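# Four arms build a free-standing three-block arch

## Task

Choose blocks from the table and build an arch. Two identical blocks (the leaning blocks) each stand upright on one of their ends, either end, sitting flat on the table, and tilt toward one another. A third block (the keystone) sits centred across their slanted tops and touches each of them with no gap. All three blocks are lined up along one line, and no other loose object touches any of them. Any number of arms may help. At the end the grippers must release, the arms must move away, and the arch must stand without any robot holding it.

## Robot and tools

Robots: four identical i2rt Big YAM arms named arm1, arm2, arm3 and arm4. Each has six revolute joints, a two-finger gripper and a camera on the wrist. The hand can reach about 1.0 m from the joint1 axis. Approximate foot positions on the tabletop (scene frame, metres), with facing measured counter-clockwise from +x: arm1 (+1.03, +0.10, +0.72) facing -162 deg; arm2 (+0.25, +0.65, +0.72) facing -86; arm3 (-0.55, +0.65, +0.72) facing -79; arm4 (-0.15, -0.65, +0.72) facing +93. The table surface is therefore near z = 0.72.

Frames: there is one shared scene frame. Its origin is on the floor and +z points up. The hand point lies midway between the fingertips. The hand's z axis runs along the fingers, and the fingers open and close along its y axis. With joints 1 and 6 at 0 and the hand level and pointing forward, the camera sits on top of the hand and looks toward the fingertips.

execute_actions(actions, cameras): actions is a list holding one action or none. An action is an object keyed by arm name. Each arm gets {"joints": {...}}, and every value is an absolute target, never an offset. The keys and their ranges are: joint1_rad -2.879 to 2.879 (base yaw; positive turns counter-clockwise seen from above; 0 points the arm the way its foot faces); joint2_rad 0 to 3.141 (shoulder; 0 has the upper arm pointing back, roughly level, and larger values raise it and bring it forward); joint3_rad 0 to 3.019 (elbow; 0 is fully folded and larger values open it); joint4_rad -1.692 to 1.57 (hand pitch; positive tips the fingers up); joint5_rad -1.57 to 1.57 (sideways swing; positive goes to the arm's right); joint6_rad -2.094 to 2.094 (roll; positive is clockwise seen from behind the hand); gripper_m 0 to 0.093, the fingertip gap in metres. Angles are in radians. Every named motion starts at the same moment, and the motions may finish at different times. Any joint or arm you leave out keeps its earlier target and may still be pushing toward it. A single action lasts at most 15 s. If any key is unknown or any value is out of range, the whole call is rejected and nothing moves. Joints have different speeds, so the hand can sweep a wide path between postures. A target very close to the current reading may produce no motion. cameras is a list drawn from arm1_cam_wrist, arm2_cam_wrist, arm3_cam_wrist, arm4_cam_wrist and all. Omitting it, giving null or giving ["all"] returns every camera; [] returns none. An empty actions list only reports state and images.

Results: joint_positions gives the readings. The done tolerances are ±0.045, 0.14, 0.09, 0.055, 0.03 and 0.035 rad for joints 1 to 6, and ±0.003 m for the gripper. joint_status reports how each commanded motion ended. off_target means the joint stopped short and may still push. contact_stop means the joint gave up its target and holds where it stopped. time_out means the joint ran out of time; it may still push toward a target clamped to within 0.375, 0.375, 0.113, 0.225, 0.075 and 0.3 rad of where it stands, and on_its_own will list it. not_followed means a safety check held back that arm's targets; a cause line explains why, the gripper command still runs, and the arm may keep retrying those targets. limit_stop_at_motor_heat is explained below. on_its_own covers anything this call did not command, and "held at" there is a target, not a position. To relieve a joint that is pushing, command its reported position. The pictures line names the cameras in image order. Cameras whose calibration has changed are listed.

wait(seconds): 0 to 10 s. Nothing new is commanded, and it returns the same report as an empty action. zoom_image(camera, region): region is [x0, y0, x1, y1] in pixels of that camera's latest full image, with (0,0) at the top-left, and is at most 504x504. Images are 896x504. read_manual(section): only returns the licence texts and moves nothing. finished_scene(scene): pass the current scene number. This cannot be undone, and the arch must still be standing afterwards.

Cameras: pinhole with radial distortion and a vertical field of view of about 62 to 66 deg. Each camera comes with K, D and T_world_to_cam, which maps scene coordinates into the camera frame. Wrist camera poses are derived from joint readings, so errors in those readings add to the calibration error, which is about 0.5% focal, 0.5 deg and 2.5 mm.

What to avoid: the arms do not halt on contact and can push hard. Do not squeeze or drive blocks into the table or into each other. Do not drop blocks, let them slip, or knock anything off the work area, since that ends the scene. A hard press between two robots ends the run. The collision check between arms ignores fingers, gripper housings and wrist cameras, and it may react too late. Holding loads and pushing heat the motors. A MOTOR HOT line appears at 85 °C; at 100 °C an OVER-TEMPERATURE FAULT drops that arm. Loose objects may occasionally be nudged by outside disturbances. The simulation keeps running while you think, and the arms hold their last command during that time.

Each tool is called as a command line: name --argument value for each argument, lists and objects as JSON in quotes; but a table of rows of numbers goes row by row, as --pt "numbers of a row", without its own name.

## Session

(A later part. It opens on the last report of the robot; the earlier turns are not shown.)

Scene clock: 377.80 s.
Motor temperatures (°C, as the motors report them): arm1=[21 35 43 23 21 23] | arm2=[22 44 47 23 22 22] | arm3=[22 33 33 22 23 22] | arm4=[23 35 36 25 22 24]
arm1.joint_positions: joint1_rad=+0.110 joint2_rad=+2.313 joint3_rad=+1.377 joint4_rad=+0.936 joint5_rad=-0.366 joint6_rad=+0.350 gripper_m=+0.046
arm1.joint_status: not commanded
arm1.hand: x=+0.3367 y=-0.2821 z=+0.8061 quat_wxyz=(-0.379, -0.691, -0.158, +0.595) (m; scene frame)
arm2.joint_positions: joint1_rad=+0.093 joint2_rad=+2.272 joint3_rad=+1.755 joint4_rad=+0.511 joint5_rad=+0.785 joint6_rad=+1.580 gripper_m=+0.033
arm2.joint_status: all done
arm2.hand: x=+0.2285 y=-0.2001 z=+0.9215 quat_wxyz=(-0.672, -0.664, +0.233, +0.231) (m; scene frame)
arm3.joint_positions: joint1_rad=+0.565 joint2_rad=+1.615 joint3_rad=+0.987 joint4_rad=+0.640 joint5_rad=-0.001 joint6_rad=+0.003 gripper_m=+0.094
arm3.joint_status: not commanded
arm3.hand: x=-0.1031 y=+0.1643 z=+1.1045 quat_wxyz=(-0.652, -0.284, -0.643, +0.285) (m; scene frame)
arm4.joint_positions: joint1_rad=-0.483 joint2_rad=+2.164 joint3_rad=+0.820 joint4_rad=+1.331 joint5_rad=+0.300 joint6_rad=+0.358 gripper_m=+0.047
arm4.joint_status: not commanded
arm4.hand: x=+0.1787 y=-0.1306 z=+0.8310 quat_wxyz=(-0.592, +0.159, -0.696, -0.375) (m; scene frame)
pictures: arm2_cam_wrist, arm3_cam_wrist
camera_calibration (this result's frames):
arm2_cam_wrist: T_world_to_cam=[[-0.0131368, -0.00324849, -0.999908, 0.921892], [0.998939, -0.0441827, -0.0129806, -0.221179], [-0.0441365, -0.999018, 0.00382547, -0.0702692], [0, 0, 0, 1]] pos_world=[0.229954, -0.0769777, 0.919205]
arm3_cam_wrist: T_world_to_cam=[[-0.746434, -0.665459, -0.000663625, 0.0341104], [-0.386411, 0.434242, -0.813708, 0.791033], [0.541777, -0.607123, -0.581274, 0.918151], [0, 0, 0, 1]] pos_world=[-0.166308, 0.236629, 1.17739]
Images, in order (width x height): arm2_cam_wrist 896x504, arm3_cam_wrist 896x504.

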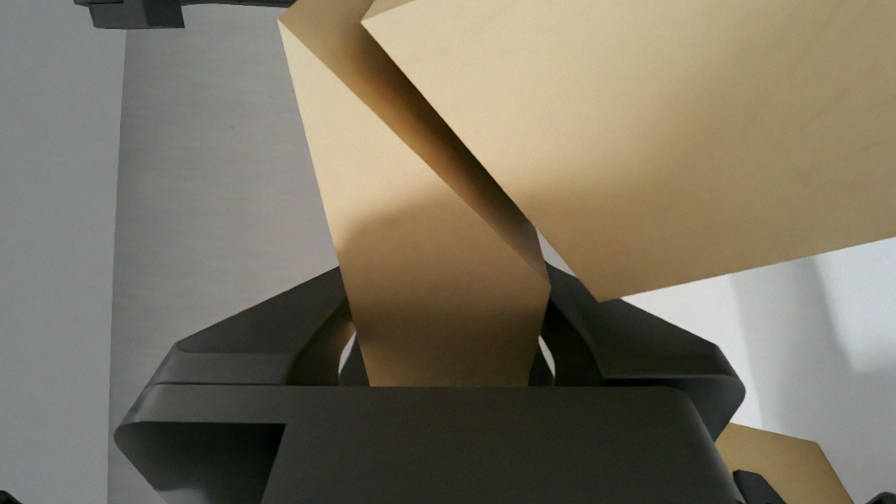

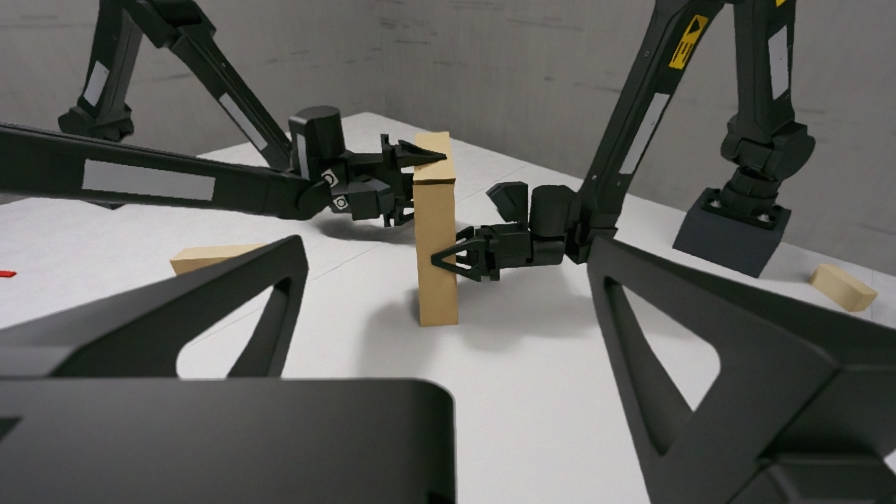

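execute_actions --actions '[{"arm2":{"joints":{"joint2_rad":2.271}}}]' --cameras '["arm2_cam_wrist"]'

execute_actions --actions '[{"arm2":{"joints":{"gripper_m":0.045}}}]' --cameras '["arm2_cam_wrist","arm3_cam_wrist"]'

zoom_image --camera "arm3_cam_wrist" --region '[370,110,490,210]'

Scene clock: 383.63 s.
Motor temperatures (°C, as the motors report them): arm1=[21 35 43 23 21 23] | arm2=[22 44 46 23 22 22] | arm3=[22 33 33 22 23 22] | arm4=[23 35 36 25 22 24]
arm1.joint_positions: joint1_rad=+0.110 joint2_rad=+2.313 joint3_rad=+1.377 joint4_rad=+0.936 joint5_rad=-0.366 joint6_rad=+0.350 gripper_m=+0.046
arm1.joint_status: not commanded
arm1.hand: x=+0.3367 y=-0.2821 z=+0.8061 quat_wxyz=(-0.379, -0.691, -0.158, +0.595) (m; scene frame)
arm2.joint_positions: joint1_rad=+0.093 joint2_rad=+2.277 joint3_rad=+1.755 joint4_rad=+0.511 joint5_rad=+0.785 joint6_rad=+1.580 gripper_m=+0.033
arm2.joint_status: all done
arm2.hand: x=+0.2285 y=-0.2004 z=+0.9174 quat_wxyz=(-0.670, -0.666, +0.233, +0.231) (m; scene frame)
arm3.joint_positions: joint1_rad=+0.565 joint2_rad=+1.615 joint3_rad=+0.987 joint4_rad=+0.640 joint5_rad=-0.001 joint6_rad=+0.003 gripper_m=+0.094
arm3.joint_status: not commanded
arm3.hand: x=-0.1031 y=+0.1643 z=+1.1045 quat_wxyz=(-0.652, -0.284, -0.643, +0.285) (m; scene frame)
arm4.joint_positions: joint1_rad=-0.483 joint2_rad=+2.164 joint3_rad=+0.820 joint4_rad=+1.331 joint5_rad=+0.300 joint6_rad=+0.358 gripper_m=+0.047
arm4.joint_status: not commanded
arm4.hand: x=+0.1787 y=-0.1306 z=+0.8310 quat_wxyz=(-0.592, +0.159, -0.696, -0.375) (m; scene frame)
pictures: arm2_cam_wrist
camera_calibration (this result's frames):
arm2_cam_wrist: T_world_to_cam=[[-0.0137142, 0.00167687, -0.999905, 0.918924], [0.99893, -0.044154, -0.0137749, -0.220514], [-0.0441729, -0.999023, -0.00106954, -0.0660633], [0, 0, 0, 1]] pos_world=[0.229962, -0.0772762, 0.915728]
Images, in order (width x height): arm2_cam_wrist 896x504.

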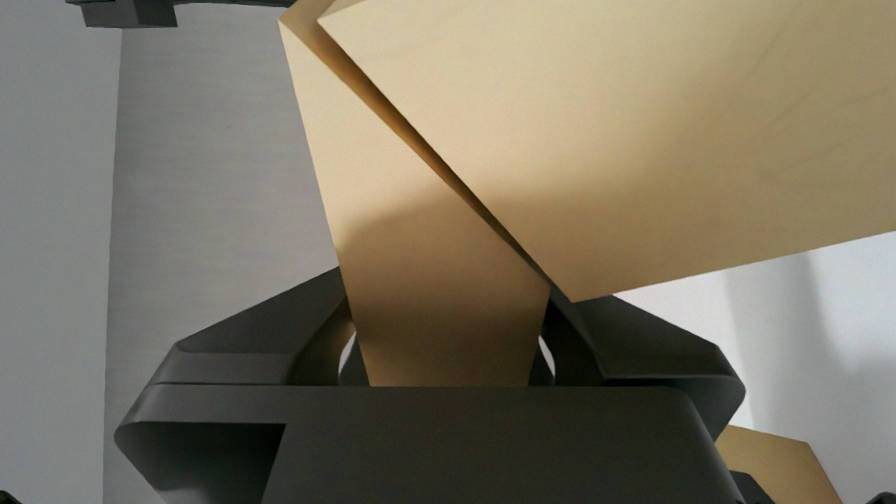

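Scene clock: 384.20 s.
Motor temperatures (°C, as the motors report them): arm1=[21 35 43 23 21 23] | arm2=[22 44 46 23 22 22] | arm3=[22 33 33 22 23 22] | arm4=[23 35 36 25 22 24]
arm1.joint_positions: joint1_rad=+0.110 joint2_rad=+2.313 joint3_rad=+1.377 joint4_rad=+0.937 joint5_rad=-0.366 joint6_rad=+0.350 gripper_m=+0.046
arm1.joint_status: not commanded
arm1.hand: x=+0.3367 y=-0.2821 z=+0.8062 quat_wxyz=(-0.379, -0.691, -0.158, +0.595) (m; scene frame)
arm2.joint_positions: joint1_rad=+0.093 joint2_rad=+2.277 joint3_rad=+1.755 joint4_rad=+0.522 joint5_rad=+0.785 joint6_rad=+1.580 gripper_m=+0.045
arm2.joint_status: all done
arm2.hand: x=+0.2286 y=-0.2004 z=+0.9196 quat_wxyz=(-0.674, -0.662, +0.234, +0.230) (m; scene frame)
arm3.joint_positions: joint1_rad=+0.565 joint2_rad=+1.615 joint3_rad=+0.987 joint4_rad=+0.640 joint5_rad=-0.001 joint6_rad=+0.003 gripper_m=+0.094
arm3.joint_status: not commanded
arm3.hand: x=-0.1031 y=+0.1643 z=+1.1045 quat_wxyz=(-0.652, -0.284, -0.643, +0.285) (m; scene frame)
arm4.joint_positions: joint1_rad=-0.483 joint2_rad=+2.164 joint3_rad=+0.820 joint4_rad=+1.331 joint5_rad=+0.301 joint6_rad=+0.359 gripper_m=+0.047
arm4.joint_status: not commanded
arm4.hand: x=+0.1787 y=-0.1307 z=+0.8310 quat_wxyz=(-0.591, +0.159, -0.696, -0.376) (m; scene frame)
pictures: arm2_cam_wrist, arm3_cam_wrist
camera_calibration (this result's frames):
arm2_cam_wrist: T_world_to_cam=[[-0.012426, -0.00931038, -0.999879, 0.918568], [0.99895, -0.0442127, -0.0120027, -0.222145], [-0.0440956, -0.998979, 0.00984999, -0.0760996], [0, 0, 0, 1]] pos_world=[0.22997, -0.0772913, 0.91654]
arm3_cam_wrist: T_world_to_cam=[[-0.746434, -0.665459, -0.000663625, 0.0341104], [-0.386411, 0.434242, -0.813708, 0.791033], [0.541777, -0.607123, -0.581274, 0.918151], [0, 0, 0, 1]] pos_world=[-0.166308, 0.236629, 1.17739]
Images, in order (width x height): arm2_cam_wrist 896x504, arm3_cam_wrist 896x504.

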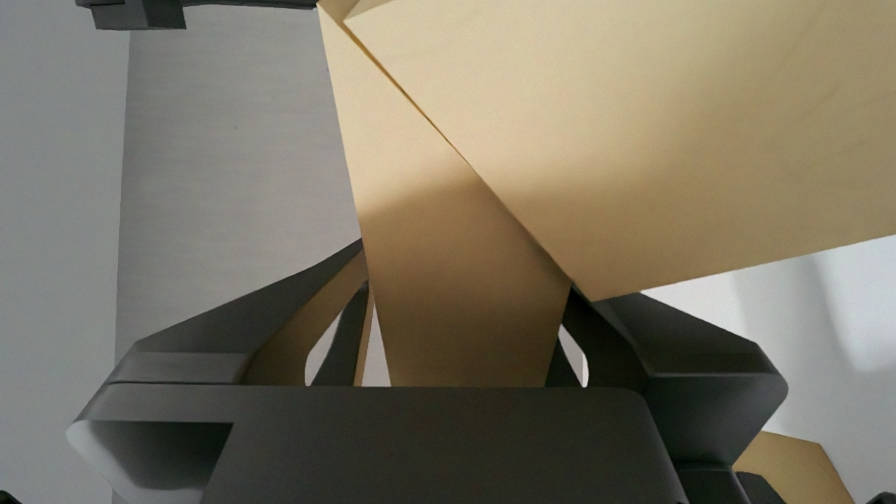

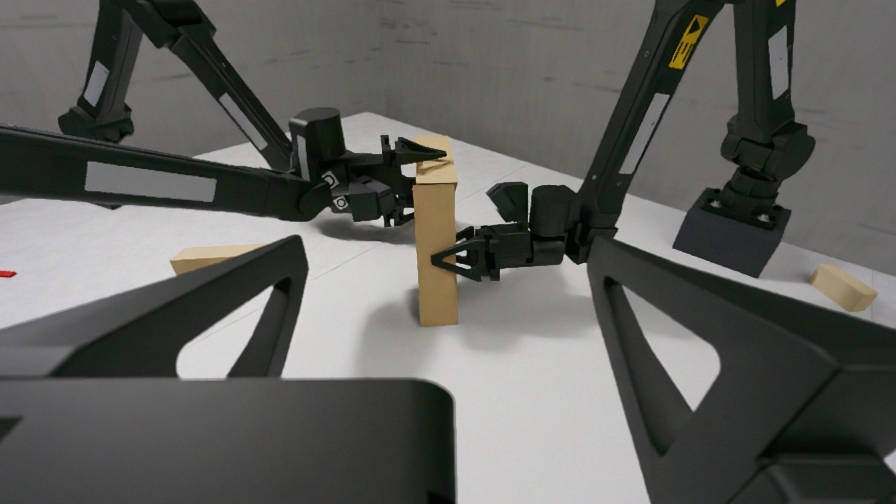

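Region (370, 110, 490, 210) of arm3_cam_wrist's 896x504 image, scaled by 4.200, with more detail than that image has.

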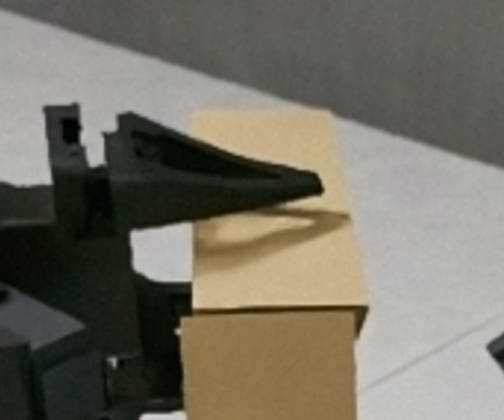

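execute_actions --actions '[{"arm2":{"joints":{"gripper_m":0.093}}}]' --cameras '[]'

execute_actions --actions '[{"arm2":{"joints":{"joint1_rad":0.15,"joint3_rad":1.70,"joint2_rad":2.245}}}]' --cameras '["arm2_cam_wrist"]'

Scene clock: 389.90 s.
Motor temperatures (°C, as the motors report them): arm1=[21 35 43 23 21 23] | arm2=[22 44 46 23 22 22] | arm3=[22 33 33 22 23 22] | arm4=[23 35 36 25 22 24]
arm1.joint_positions: joint1_rad=+0.110 joint2_rad=+2.313 joint3_rad=+1.377 joint4_rad=+0.937 joint5_rad=-0.366 joint6_rad=+0.350 gripper_m=+0.046
arm1.joint_status: not commanded
arm1.hand: x=+0.3367 y=-0.2821 z=+0.8062 quat_wxyz=(-0.379, -0.691, -0.158, +0.595) (m; scene frame)
arm2.joint_positions: joint1_rad=+0.093 joint2_rad=+2.277 joint3_rad=+1.755 joint4_rad=+0.525 joint5_rad=+0.785 joint6_rad=+1.580 gripper_m=+0.093
arm2.joint_status: all done
arm2.hand: x=+0.2286 y=-0.2004 z=+0.9200 quat_wxyz=(-0.674, -0.662, +0.235, +0.229) (m; scene frame)
arm3.joint_positions: joint1_rad=+0.565 joint2_rad=+1.615 joint3_rad=+0.987 joint4_rad=+0.640 joint5_rad=-0.001 joint6_rad=+0.003 gripper_m=+0.094
arm3.joint_status: not commanded
arm3.hand: x=-0.1031 y=+0.1643 z=+1.1045 quat_wxyz=(-0.652, -0.284, -0.643, +0.285) (m; scene frame)
arm4.joint_positions: joint1_rad=-0.483 joint2_rad=+2.164 joint3_rad=+0.820 joint4_rad=+1.331 joint5_rad=+0.301 joint6_rad=+0.359 gripper_m=+0.047
arm4.joint_status: not commanded
arm4.hand: x=+0.1787 y=-0.1307 z=+0.8310 quat_wxyz=(-0.591, +0.159, -0.696, -0.376) (m; scene frame)
pictures: none
No camera images: the call's "cameras" was empty. Leave "cameras" out to get every camera's image.

Scene clock: 390.80 s.
Motor temperatures (°C, as the motors report them): arm1=[21 35 43 23 21 23] | arm2=[22 44 46 23 22 22] | arm3=[22 33 33 22 23 22] | arm4=[23 35 36 25 22 24]
arm1.joint_positions: joint1_rad=+0.110 joint2_rad=+2.313 joint3_rad=+1.377 joint4_rad=+0.937 joint5_rad=-0.366 joint6_rad=+0.350 gripper_m=+0.046
arm1.joint_status: not commanded
arm1.hand: x=+0.3367 y=-0.2821 z=+0.8062 quat_wxyz=(-0.379, -0.691, -0.158, +0.595) (m; scene frame)
arm2.joint_positions: joint1_rad=+0.154 joint2_rad=+2.252 joint3_rad=+1.702 joint4_rad=+0.525 joint5_rad=+0.785 joint6_rad=+1.580 gripper_m=+0.093
arm2.joint_status: all done
arm2.hand: x=+0.2781 y=-0.1890 z=+0.9119 quat_wxyz=(-0.672, -0.677, +0.209, +0.214) (m; scene frame)
arm3.joint_positions: joint1_rad=+0.565 joint2_rad=+1.615 joint3_rad=+0.987 joint4_rad=+0.640 joint5_rad=-0.001 joint6_rad=+0.003 gripper_m=+0.094
arm3.joint_status: not commanded
arm3.hand: x=-0.1031 y=+0.1643 z=+1.1045 quat_wxyz=(-0.652, -0.284, -0.643, +0.285) (m; scene frame)
arm4.joint_positions: joint1_rad=-0.483 joint2_rad=+2.164 joint3_rad=+0.820 joint4_rad=+1.331 joint5_rad=+0.301 joint6_rad=+0.359 gripper_m=+0.047
arm4.joint_status: not commanded
arm4.hand: x=+0.1787 y=-0.1307 z=+0.8310 quat_wxyz=(-0.591, +0.159, -0.696, -0.376) (m; scene frame)
pictures: arm2_cam_wrist
camera_calibration (this result's frames):
arm2_cam_wrist: T_world_to_cam=[[-0.0170775, 0.0158453, -0.999729, 0.917495], [0.999715, 0.0169698, -0.0168083, -0.25549], [0.0166989, -0.99973, -0.0161306, -0.0558303], [0, 0, 0, 1]] pos_world=[0.272018, -0.0660177, 0.912051]
Images, in order (width x height): arm2_cam_wrist 896x504.

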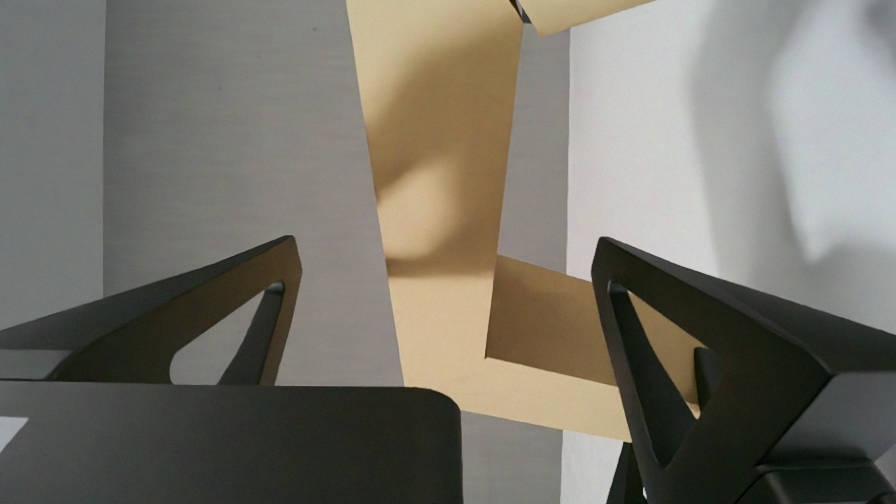

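execute_actions --actions '[{"arm2":{"joints":{"joint3_rad":1.55,"joint2_rad":2.165,"joint4_rad":0.62}},"arm1":{"joints":{"gripper_m":0.093}},"arm4":{"joints":{"gripper_m":0.093}}}]'

Scene clock: 394.37 s.
Motor temperatures (°C, as the motors report them): arm1=[21 35 43 23 21 23] | arm2=[22 44 45 23 22 22] | arm3=[22 33 33 22 23 22] | arm4=[23 35 36 25 22 24]
arm1.joint_positions: joint1_rad=+0.110 joint2_rad=+2.313 joint3_rad=+1.393 joint4_rad=+0.956 joint5_rad=-0.366 joint6_rad=+0.350 gripper_m=+0.093
arm1.joint_status: all done
arm1.hand: x=+0.3324 y=-0.2842 z=+0.8183 quat_wxyz=(-0.381, -0.679, -0.160, +0.607) (m; scene frame)
arm2.joint_positions: joint1_rad=+0.154 joint2_rad=+2.164 joint3_rad=+1.553 joint4_rad=+0.602 joint5_rad=+0.784 joint6_rad=+1.580 gripper_m=+0.093
arm2.joint_status: all done
arm2.hand: x=+0.2719 y=-0.1535 z=+0.9197 quat_wxyz=(-0.677, -0.672, +0.212, +0.211) (m; scene frame)
arm3.joint_positions: joint1_rad=+0.565 joint2_rad=+1.615 joint3_rad=+0.987 joint4_rad=+0.640 joint5_rad=-0.001 joint6_rad=+0.003 gripper_m=+0.094
arm3.joint_status: not commanded
arm3.hand: x=-0.1031 y=+0.1643 z=+1.1045 quat_wxyz=(-0.652, -0.284, -0.643, +0.285) (m; scene frame)
arm4.joint_positions: joint1_rad=-0.483 joint2_rad=+2.163 joint3_rad=+0.836 joint4_rad=+1.352 joint5_rad=+0.301 joint6_rad=+0.360 gripper_m=+0.093
arm4.joint_status: all done
arm4.hand: x=+0.1815 y=-0.1253 z=+0.8416 quat_wxyz=(-0.600, +0.152, -0.684, -0.386) (m; scene frame)
pictures: arm1_cam_wrist, arm2_cam_wrist, arm3_cam_wrist, arm4_cam_wrist
camera_calibration (this result's frames):
arm1_cam_wrist: T_world_to_cam=[[-0.68088, 0.654647, -0.32839, 0.684356], [0.586809, 0.219326, -0.779456, 0.504622], [-0.438244, -0.723418, -0.533487, 0.503251], [0, 0, 0, 1]] pos_world=[0.390395, -0.194627, 0.886544]
arm2_cam_wrist: T_world_to_cam=[[-0.014259, 0.0000722533, -0.999898, 0.92164], [0.99975, 0.017236, -0.0142557, -0.252035], [0.0172332, -0.999851, -0.000318004, -0.0347784], [0, 0, 0, 1]] pos_world=[0.265713, -0.0304957, 0.917942]
arm3_cam_wrist: T_world_to_cam=[[-0.746434, -0.665459, -0.000663625, 0.0341104], [-0.386411, 0.434242, -0.813708, 0.791033], [0.541777, -0.607123, -0.581274, 0.918151], [0, 0, 0, 1]] pos_world=[-0.166308, 0.236629, 1.17739]
arm4_cam_wrist: T_world_to_cam=[[0.665833, -0.648229, -0.369412, 0.113345], [-0.618957, -0.203444, -0.758619, 0.726713], [0.416604, 0.733764, -0.536686, 0.590082], [0, 0, 0, 1]] pos_world=[0.128505, -0.211661, 0.909859]
Images, in order (width x height): arm1_cam_wrist 896x504, arm2_cam_wrist 896x504, arm3_cam_wrist 896x504, arm4_cam_wrist 896x504.

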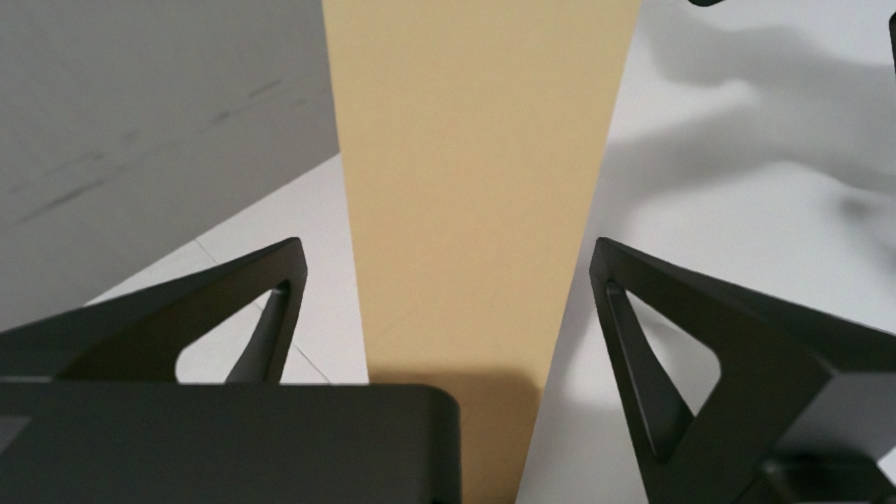

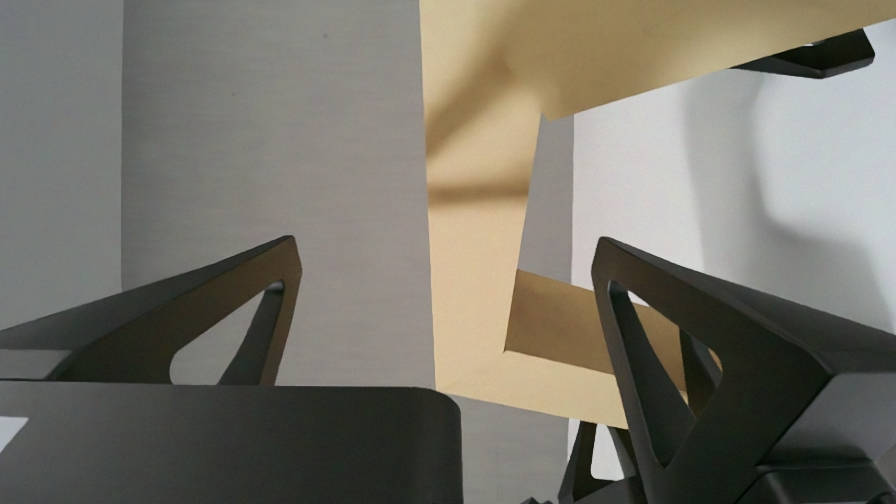

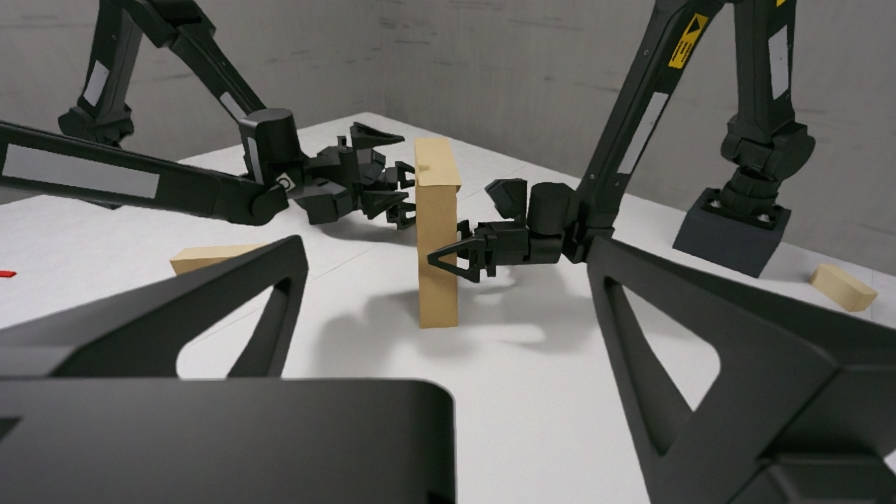

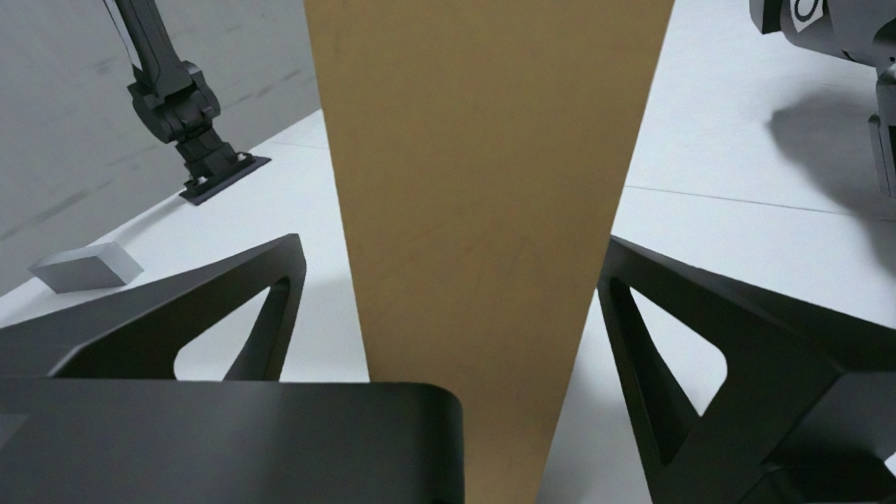

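execute_actions --actions '[{"arm2":{"joints":{"joint3_rad":1.2,"joint2_rad":1.9,"joint4_rad":0.7,"joint6_rad":0,"joint5_rad":0.5}},"arm1":{"joints":{"joint1_rad":0.082,"joint2_rad":2.26,"joint3_rad":1.27,"joint4_rad":1.02}},"arm4":{"joints":{"joint2_rad":2.14,"joint3_rad":0.73,"joint4_rad":1.45}}}]' --cameras '["arm1_cam_wrist","arm2_cam_wrist","arm4_cam_wrist"]'

Scene clock: 407.13 s.
Motor temperatures (°C, as the motors report them): arm1=[21 36 42 23 21 23] | arm2=[22 43 43 23 22 22] | arm3=[22 33 33 22 23 22] | arm4=[23 35 35 25 22 24]
arm1.joint_positions: joint1_rad=+0.090 joint2_rad=+2.258 joint3_rad=+1.264 joint4_rad=+1.008 joint5_rad=-0.366 joint6_rad=+0.350 gripper_m=+0.093
arm1.joint_status: all done
arm1.hand: x=+0.3583 y=-0.2562 z=+0.8140 quat_wxyz=(-0.374, -0.688, -0.152, +0.604) (m; scene frame)
arm2.joint_positions: joint1_rad=+0.154 joint2_rad=+1.890 joint3_rad=+1.201 joint4_rad=+0.687 joint5_rad=+0.503 joint6_rad=+0.012 gripper_m=+0.093
arm2.joint_status: all done
arm2.hand: x=+0.2970 y=-0.0735 z=+0.9591 quat_wxyz=(-0.417, -0.573, -0.407, +0.576) (m; scene frame)
arm3.joint_positions: joint1_rad=+0.565 joint2_rad=+1.615 joint3_rad=+0.987 joint4_rad=+0.640 joint5_rad=-0.001 joint6_rad=+0.003 gripper_m=+0.094
arm3.joint_status: not commanded
arm3.hand: x=-0.1031 y=+0.1643 z=+1.1045 quat_wxyz=(-0.652, -0.284, -0.643, +0.285) (m; scene frame)
arm4.joint_positions: joint1_rad=-0.483 joint2_rad=+2.139 joint3_rad=+0.734 joint4_rad=+1.428 joint5_rad=+0.301 joint6_rad=+0.360 gripper_m=+0.093
arm4.joint_status: all done
arm4.hand: x=+0.1649 y=-0.1571 z=+0.8416 quat_wxyz=(-0.599, +0.152, -0.685, -0.386) (m; scene frame)
pictures: arm1_cam_wrist, arm2_cam_wrist, arm4_cam_wrist
camera_calibration (this result's frames):
arm1_cam_wrist: T_world_to_cam=[[-0.661549, 0.670643, -0.335546, 0.685256], [0.605757, 0.214141, -0.766291, 0.46106], [-0.442053, -0.710199, -0.547912, 0.549057], [0, 0, 0, 1]] pos_world=[0.416753, -0.168355, 0.884075]
arm2_cam_wrist: T_world_to_cam=[[-0.947865, 0.3186, 0.0067683, 0.296557], [0.178149, 0.547383, -0.817701, 0.775553], [-0.264224, -0.773865, -0.575603, 0.696669], [0, 0, 0, 1]] pos_world=[0.327008, 0.02012, 1.03317]
arm4_cam_wrist: T_world_to_cam=[[0.665426, -0.648996, -0.368798, 0.103175], [-0.619763, -0.204968, -0.75755, 0.709008], [0.416055, 0.732661, -0.538615, 0.621847], [0, 0, 0, 1]] pos_world=[0.112039, -0.243319, 0.910096]
Images, in order (width x height): arm1_cam_wrist 896x504, arm2_cam_wrist 896x504, arm4_cam_wrist 896x504.

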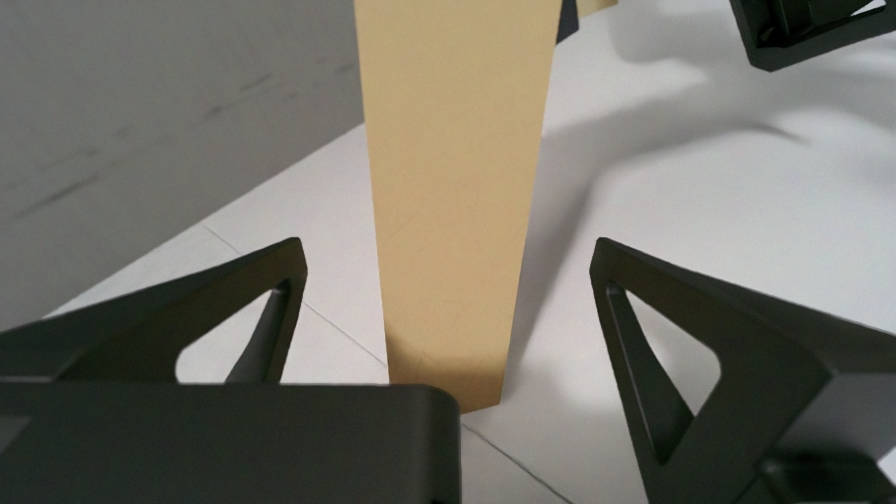

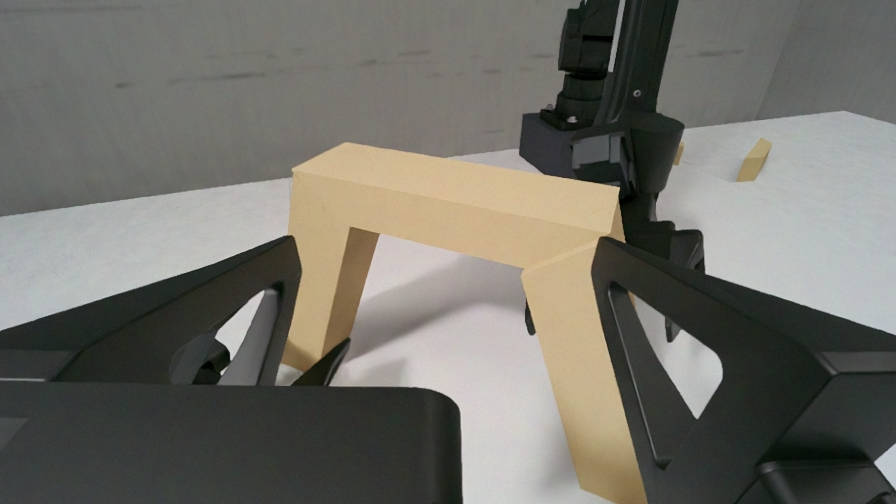

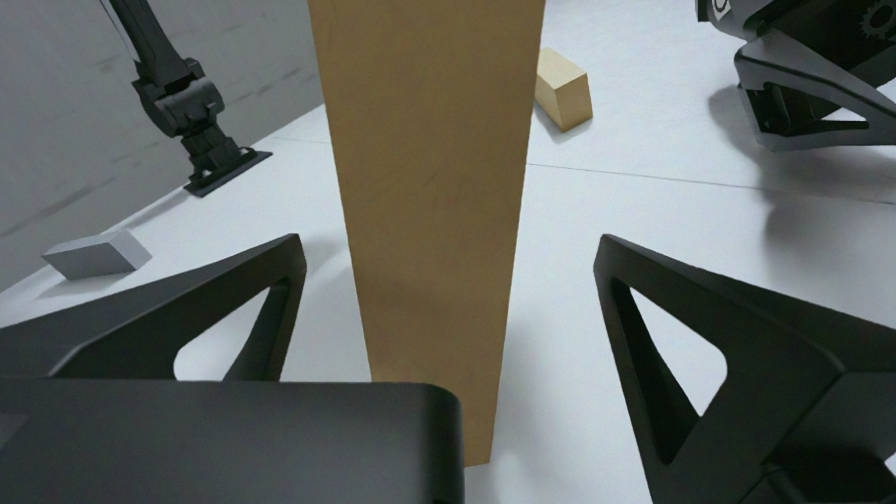

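execute_actions --actions '[{"arm2":{"joints":{"joint3_rad":0.8,"joint2_rad":1.5,"joint5_rad":0.15}},"arm1":{"joints":{"joint2_rad":2.1,"joint3_rad":0.9,"joint4_rad":1.22}},"arm4":{"joints":{"joint1_rad":-0.46,"joint2_rad":2.05,"joint3_rad":0.45,"joint4_rad":1.56}}}]'

zoom_image --camera "arm3_cam_wrist" --region '[370,110,510,340]'

Scene clock: 411.83 s.
Motor temperatures (°C, as the motors report them): arm1=[21 35 41 23 21 23] | arm2=[22 42 43 23 22 22] | arm3=[22 33 33 22 23 22] | arm4=[23 35 34 24 22 24]
arm1.joint_positions: joint1_rad=+0.090 joint2_rad=+2.093 joint3_rad=+0.893 joint4_rad=+1.210 joint5_rad=-0.366 joint6_rad=+0.350 gripper_m=+0.093
arm1.joint_status: all done
arm1.hand: x=+0.4640 y=-0.2108 z=+0.8220 quat_wxyz=(-0.374, -0.689, -0.152, +0.602) (m; scene frame)
arm2.joint_positions: joint1_rad=+0.154 joint2_rad=+1.490 joint3_rad=+0.802 joint4_rad=+0.687 joint5_rad=+0.153 joint6_rad=+0.010 gripper_m=+0.093
arm2.joint_status: all done
arm2.hand: x=+0.3308 y=+0.0615 z=+1.0024 quat_wxyz=(-0.509, -0.492, -0.502, +0.496) (m; scene frame)
arm3.joint_positions: joint1_rad=+0.565 joint2_rad=+1.615 joint3_rad=+0.987 joint4_rad=+0.640 joint5_rad=-0.001 joint6_rad=+0.003 gripper_m=+0.094
arm3.joint_status: not commanded
arm3.hand: x=-0.1031 y=+0.1643 z=+1.1045 quat_wxyz=(-0.652, -0.284, -0.643, +0.285) (m; scene frame)
arm4.joint_positions: joint1_rad=-0.465 joint2_rad=+2.041 joint3_rad=+0.453 joint4_rad=+1.541 joint5_rad=+0.301 joint6_rad=+0.360 gripper_m=+0.093
arm4.joint_status: all done
arm4.hand: x=+0.1120 y=-0.2399 z=+0.8450 quat_wxyz=(-0.580, +0.170, -0.705, -0.372) (m; scene frame)
pictures: arm1_cam_wrist, arm2_cam_wrist, arm3_cam_wrist, arm4_cam_wrist
camera_calibration (this result's frames):
arm1_cam_wrist: T_world_to_cam=[[-0.660106, 0.671279, -0.337111, 0.728169], [0.608982, 0.215499, -0.763348, 0.389836], [-0.439773, -0.709186, -0.551049, 0.634137], [0, 0, 0, 1]] pos_world=[0.522142, -0.123094, 0.892495]
arm2_cam_wrist: T_world_to_cam=[[-0.999599, -0.0259096, 0.0114147, 0.318936], [-0.0242605, 0.576002, -0.817089, 0.795687], [0.0145956, -0.817038, -0.576399, 0.746231], [0, 0, 0, 1]] pos_world=[0.32722, 0.159646, 1.07663]
arm3_cam_wrist: T_world_to_cam=[[-0.746434, -0.665459, -0.000663625, 0.0341104], [-0.386411, 0.434242, -0.813708, 0.791033], [0.541777, -0.607123, -0.581274, 0.918151], [0, 0, 0, 1]] pos_world=[-0.166308, 0.236629, 1.17739]
arm4_cam_wrist: T_world_to_cam=[[0.665187, -0.659973, -0.349231, 0.0667646], [-0.639387, -0.261908, -0.722902, 0.621079], [0.38563, 0.704159, -0.596196, 0.75159], [0, 0, 0, 1]] pos_world=[0.0628637, -0.32251, 0.920391]
Images, in order (width x height): arm1_cam_wrist 896x504, arm2_cam_wrist 896x504, arm3_cam_wrist 896x504, arm4_cam_wrist 896x504.

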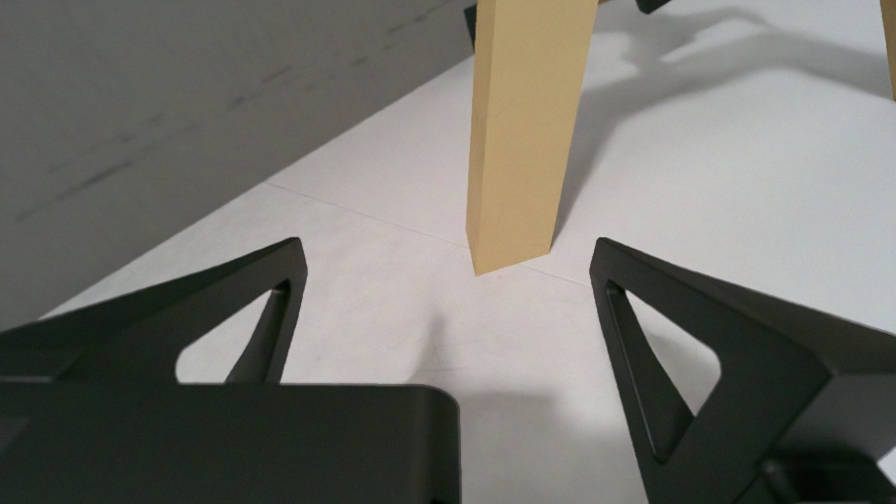

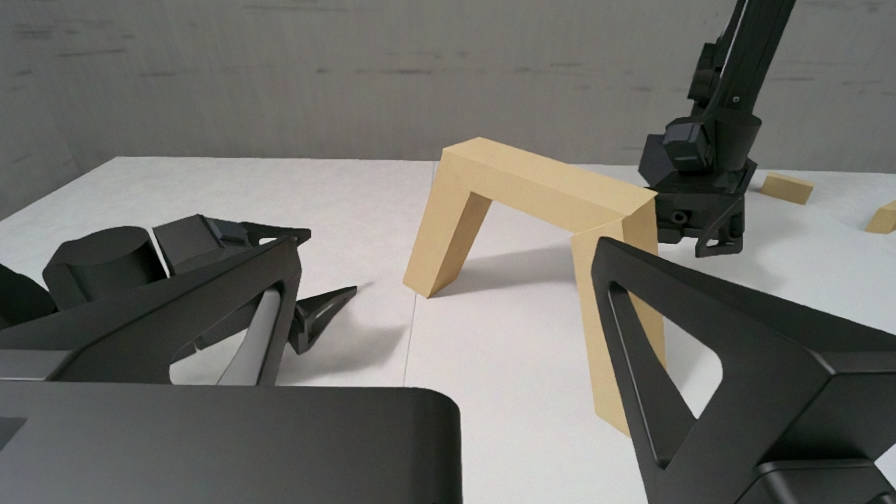

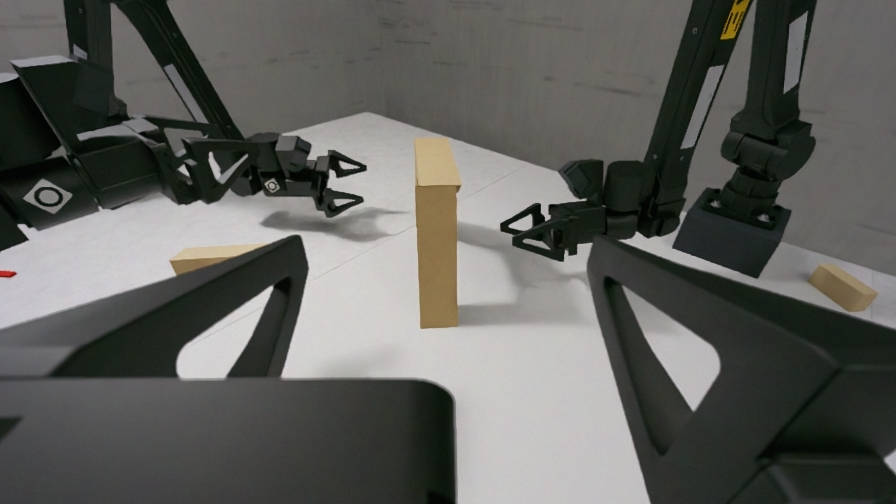

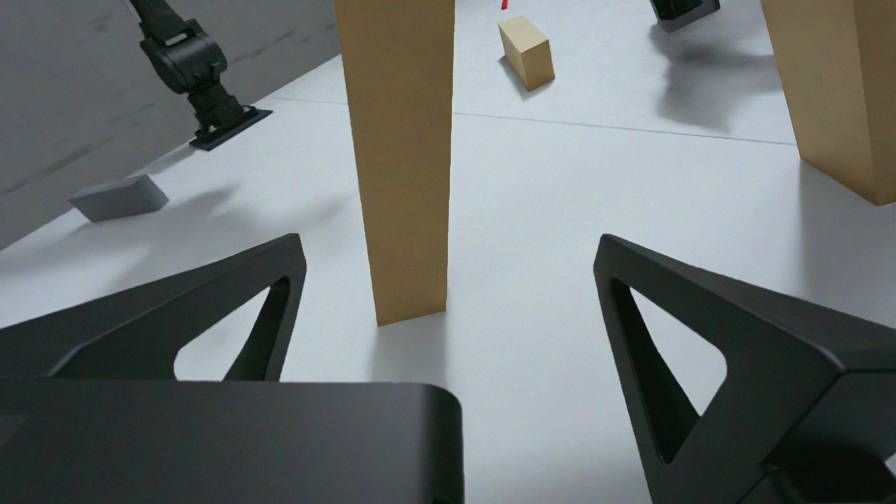

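Region (370, 110, 510, 340) of arm3_cam_wrist's 896x504 image, scaled by 2.191, with more detail than that image has; it fills the left 307 columns of this view, and the rest is white.

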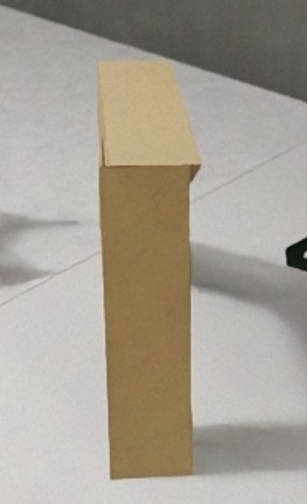

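execute_actions --actions '[{"arm1":{"joints":{"joint1_rad":0.5}},"arm4":{"joints":{"joint1_rad":-0.1}}}]' --cameras '["arm2_cam_wrist"]'

finished_scene --scene 2

Scene clock: 417.67 s.
Motor temperatures (°C, as the motors report them): arm1=[21 35 39 23 21 23] | arm2=[22 41 43 23 22 22] | arm3=[22 33 33 22 23 22] | arm4=[23 34 34 24 22 24]
arm1.joint_positions: joint1_rad=+0.508 joint2_rad=+2.093 joint3_rad=+0.893 joint4_rad=+1.210 joint5_rad=-0.366 joint6_rad=+0.350 gripper_m=+0.093
arm1.joint_status: all done
arm1.hand: x=+0.6387 y=-0.4139 z=+0.8198 quat_wxyz=(-0.491, -0.644, -0.291, +0.510) (m; scene frame)
arm2.joint_positions: joint1_rad=+0.154 joint2_rad=+1.490 joint3_rad=+0.802 joint4_rad=+0.687 joint5_rad=+0.153 joint6_rad=+0.010 gripper_m=+0.093
arm2.joint_status: not commanded
arm2.hand: x=+0.3308 y=+0.0615 z=+1.0024 quat_wxyz=(-0.509, -0.492, -0.502, +0.496) (m; scene frame)
arm3.joint_positions: joint1_rad=+0.565 joint2_rad=+1.615 joint3_rad=+0.987 joint4_rad=+0.640 joint5_rad=-0.001 joint6_rad=+0.003 gripper_m=+0.094
arm3.joint_status: not commanded
arm3.hand: x=-0.1031 y=+0.1643 z=+1.1045 quat_wxyz=(-0.652, -0.284, -0.643, +0.285) (m; scene frame)
arm4.joint_positions: joint1_rad=-0.092 joint2_rad=+2.041 joint3_rad=+0.453 joint4_rad=+1.541 joint5_rad=+0.302 joint6_rad=+0.360 gripper_m=+0.093
arm4.joint_status: all done
arm4.hand: x=-0.0555 y=-0.1728 z=+0.8431 quat_wxyz=(-0.499, +0.297, -0.663, -0.472) (m; scene frame)
pictures: arm2_cam_wrist
camera_calibration (this result's frames):
arm2_cam_wrist: T_world_to_cam=[[-0.999599, -0.0259096, 0.0114147, 0.318936], [-0.0242605, 0.576002, -0.817089, 0.795687], [0.0145956, -0.817038, -0.576399, 0.746231], [0, 0, 0, 1]] pos_world=[0.32722, 0.159646, 1.07663]
Images, in order (width x height): arm2_cam_wrist 896x504.

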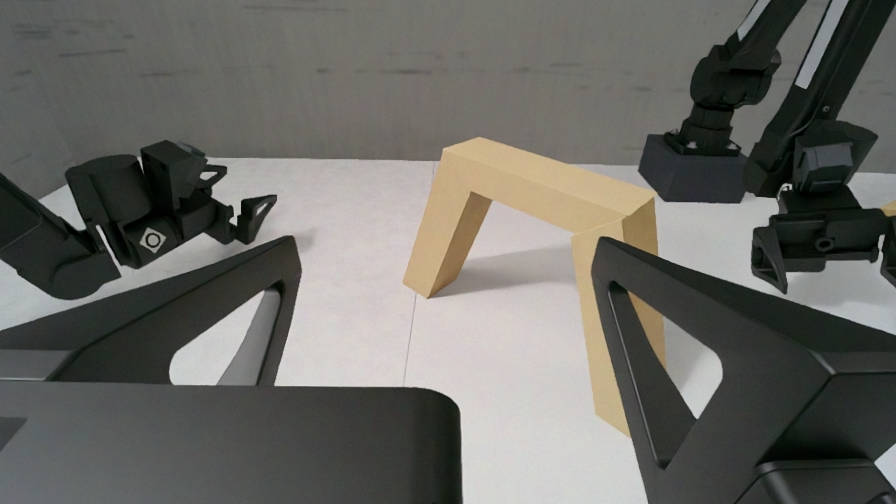

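The scene is finished: the task was done.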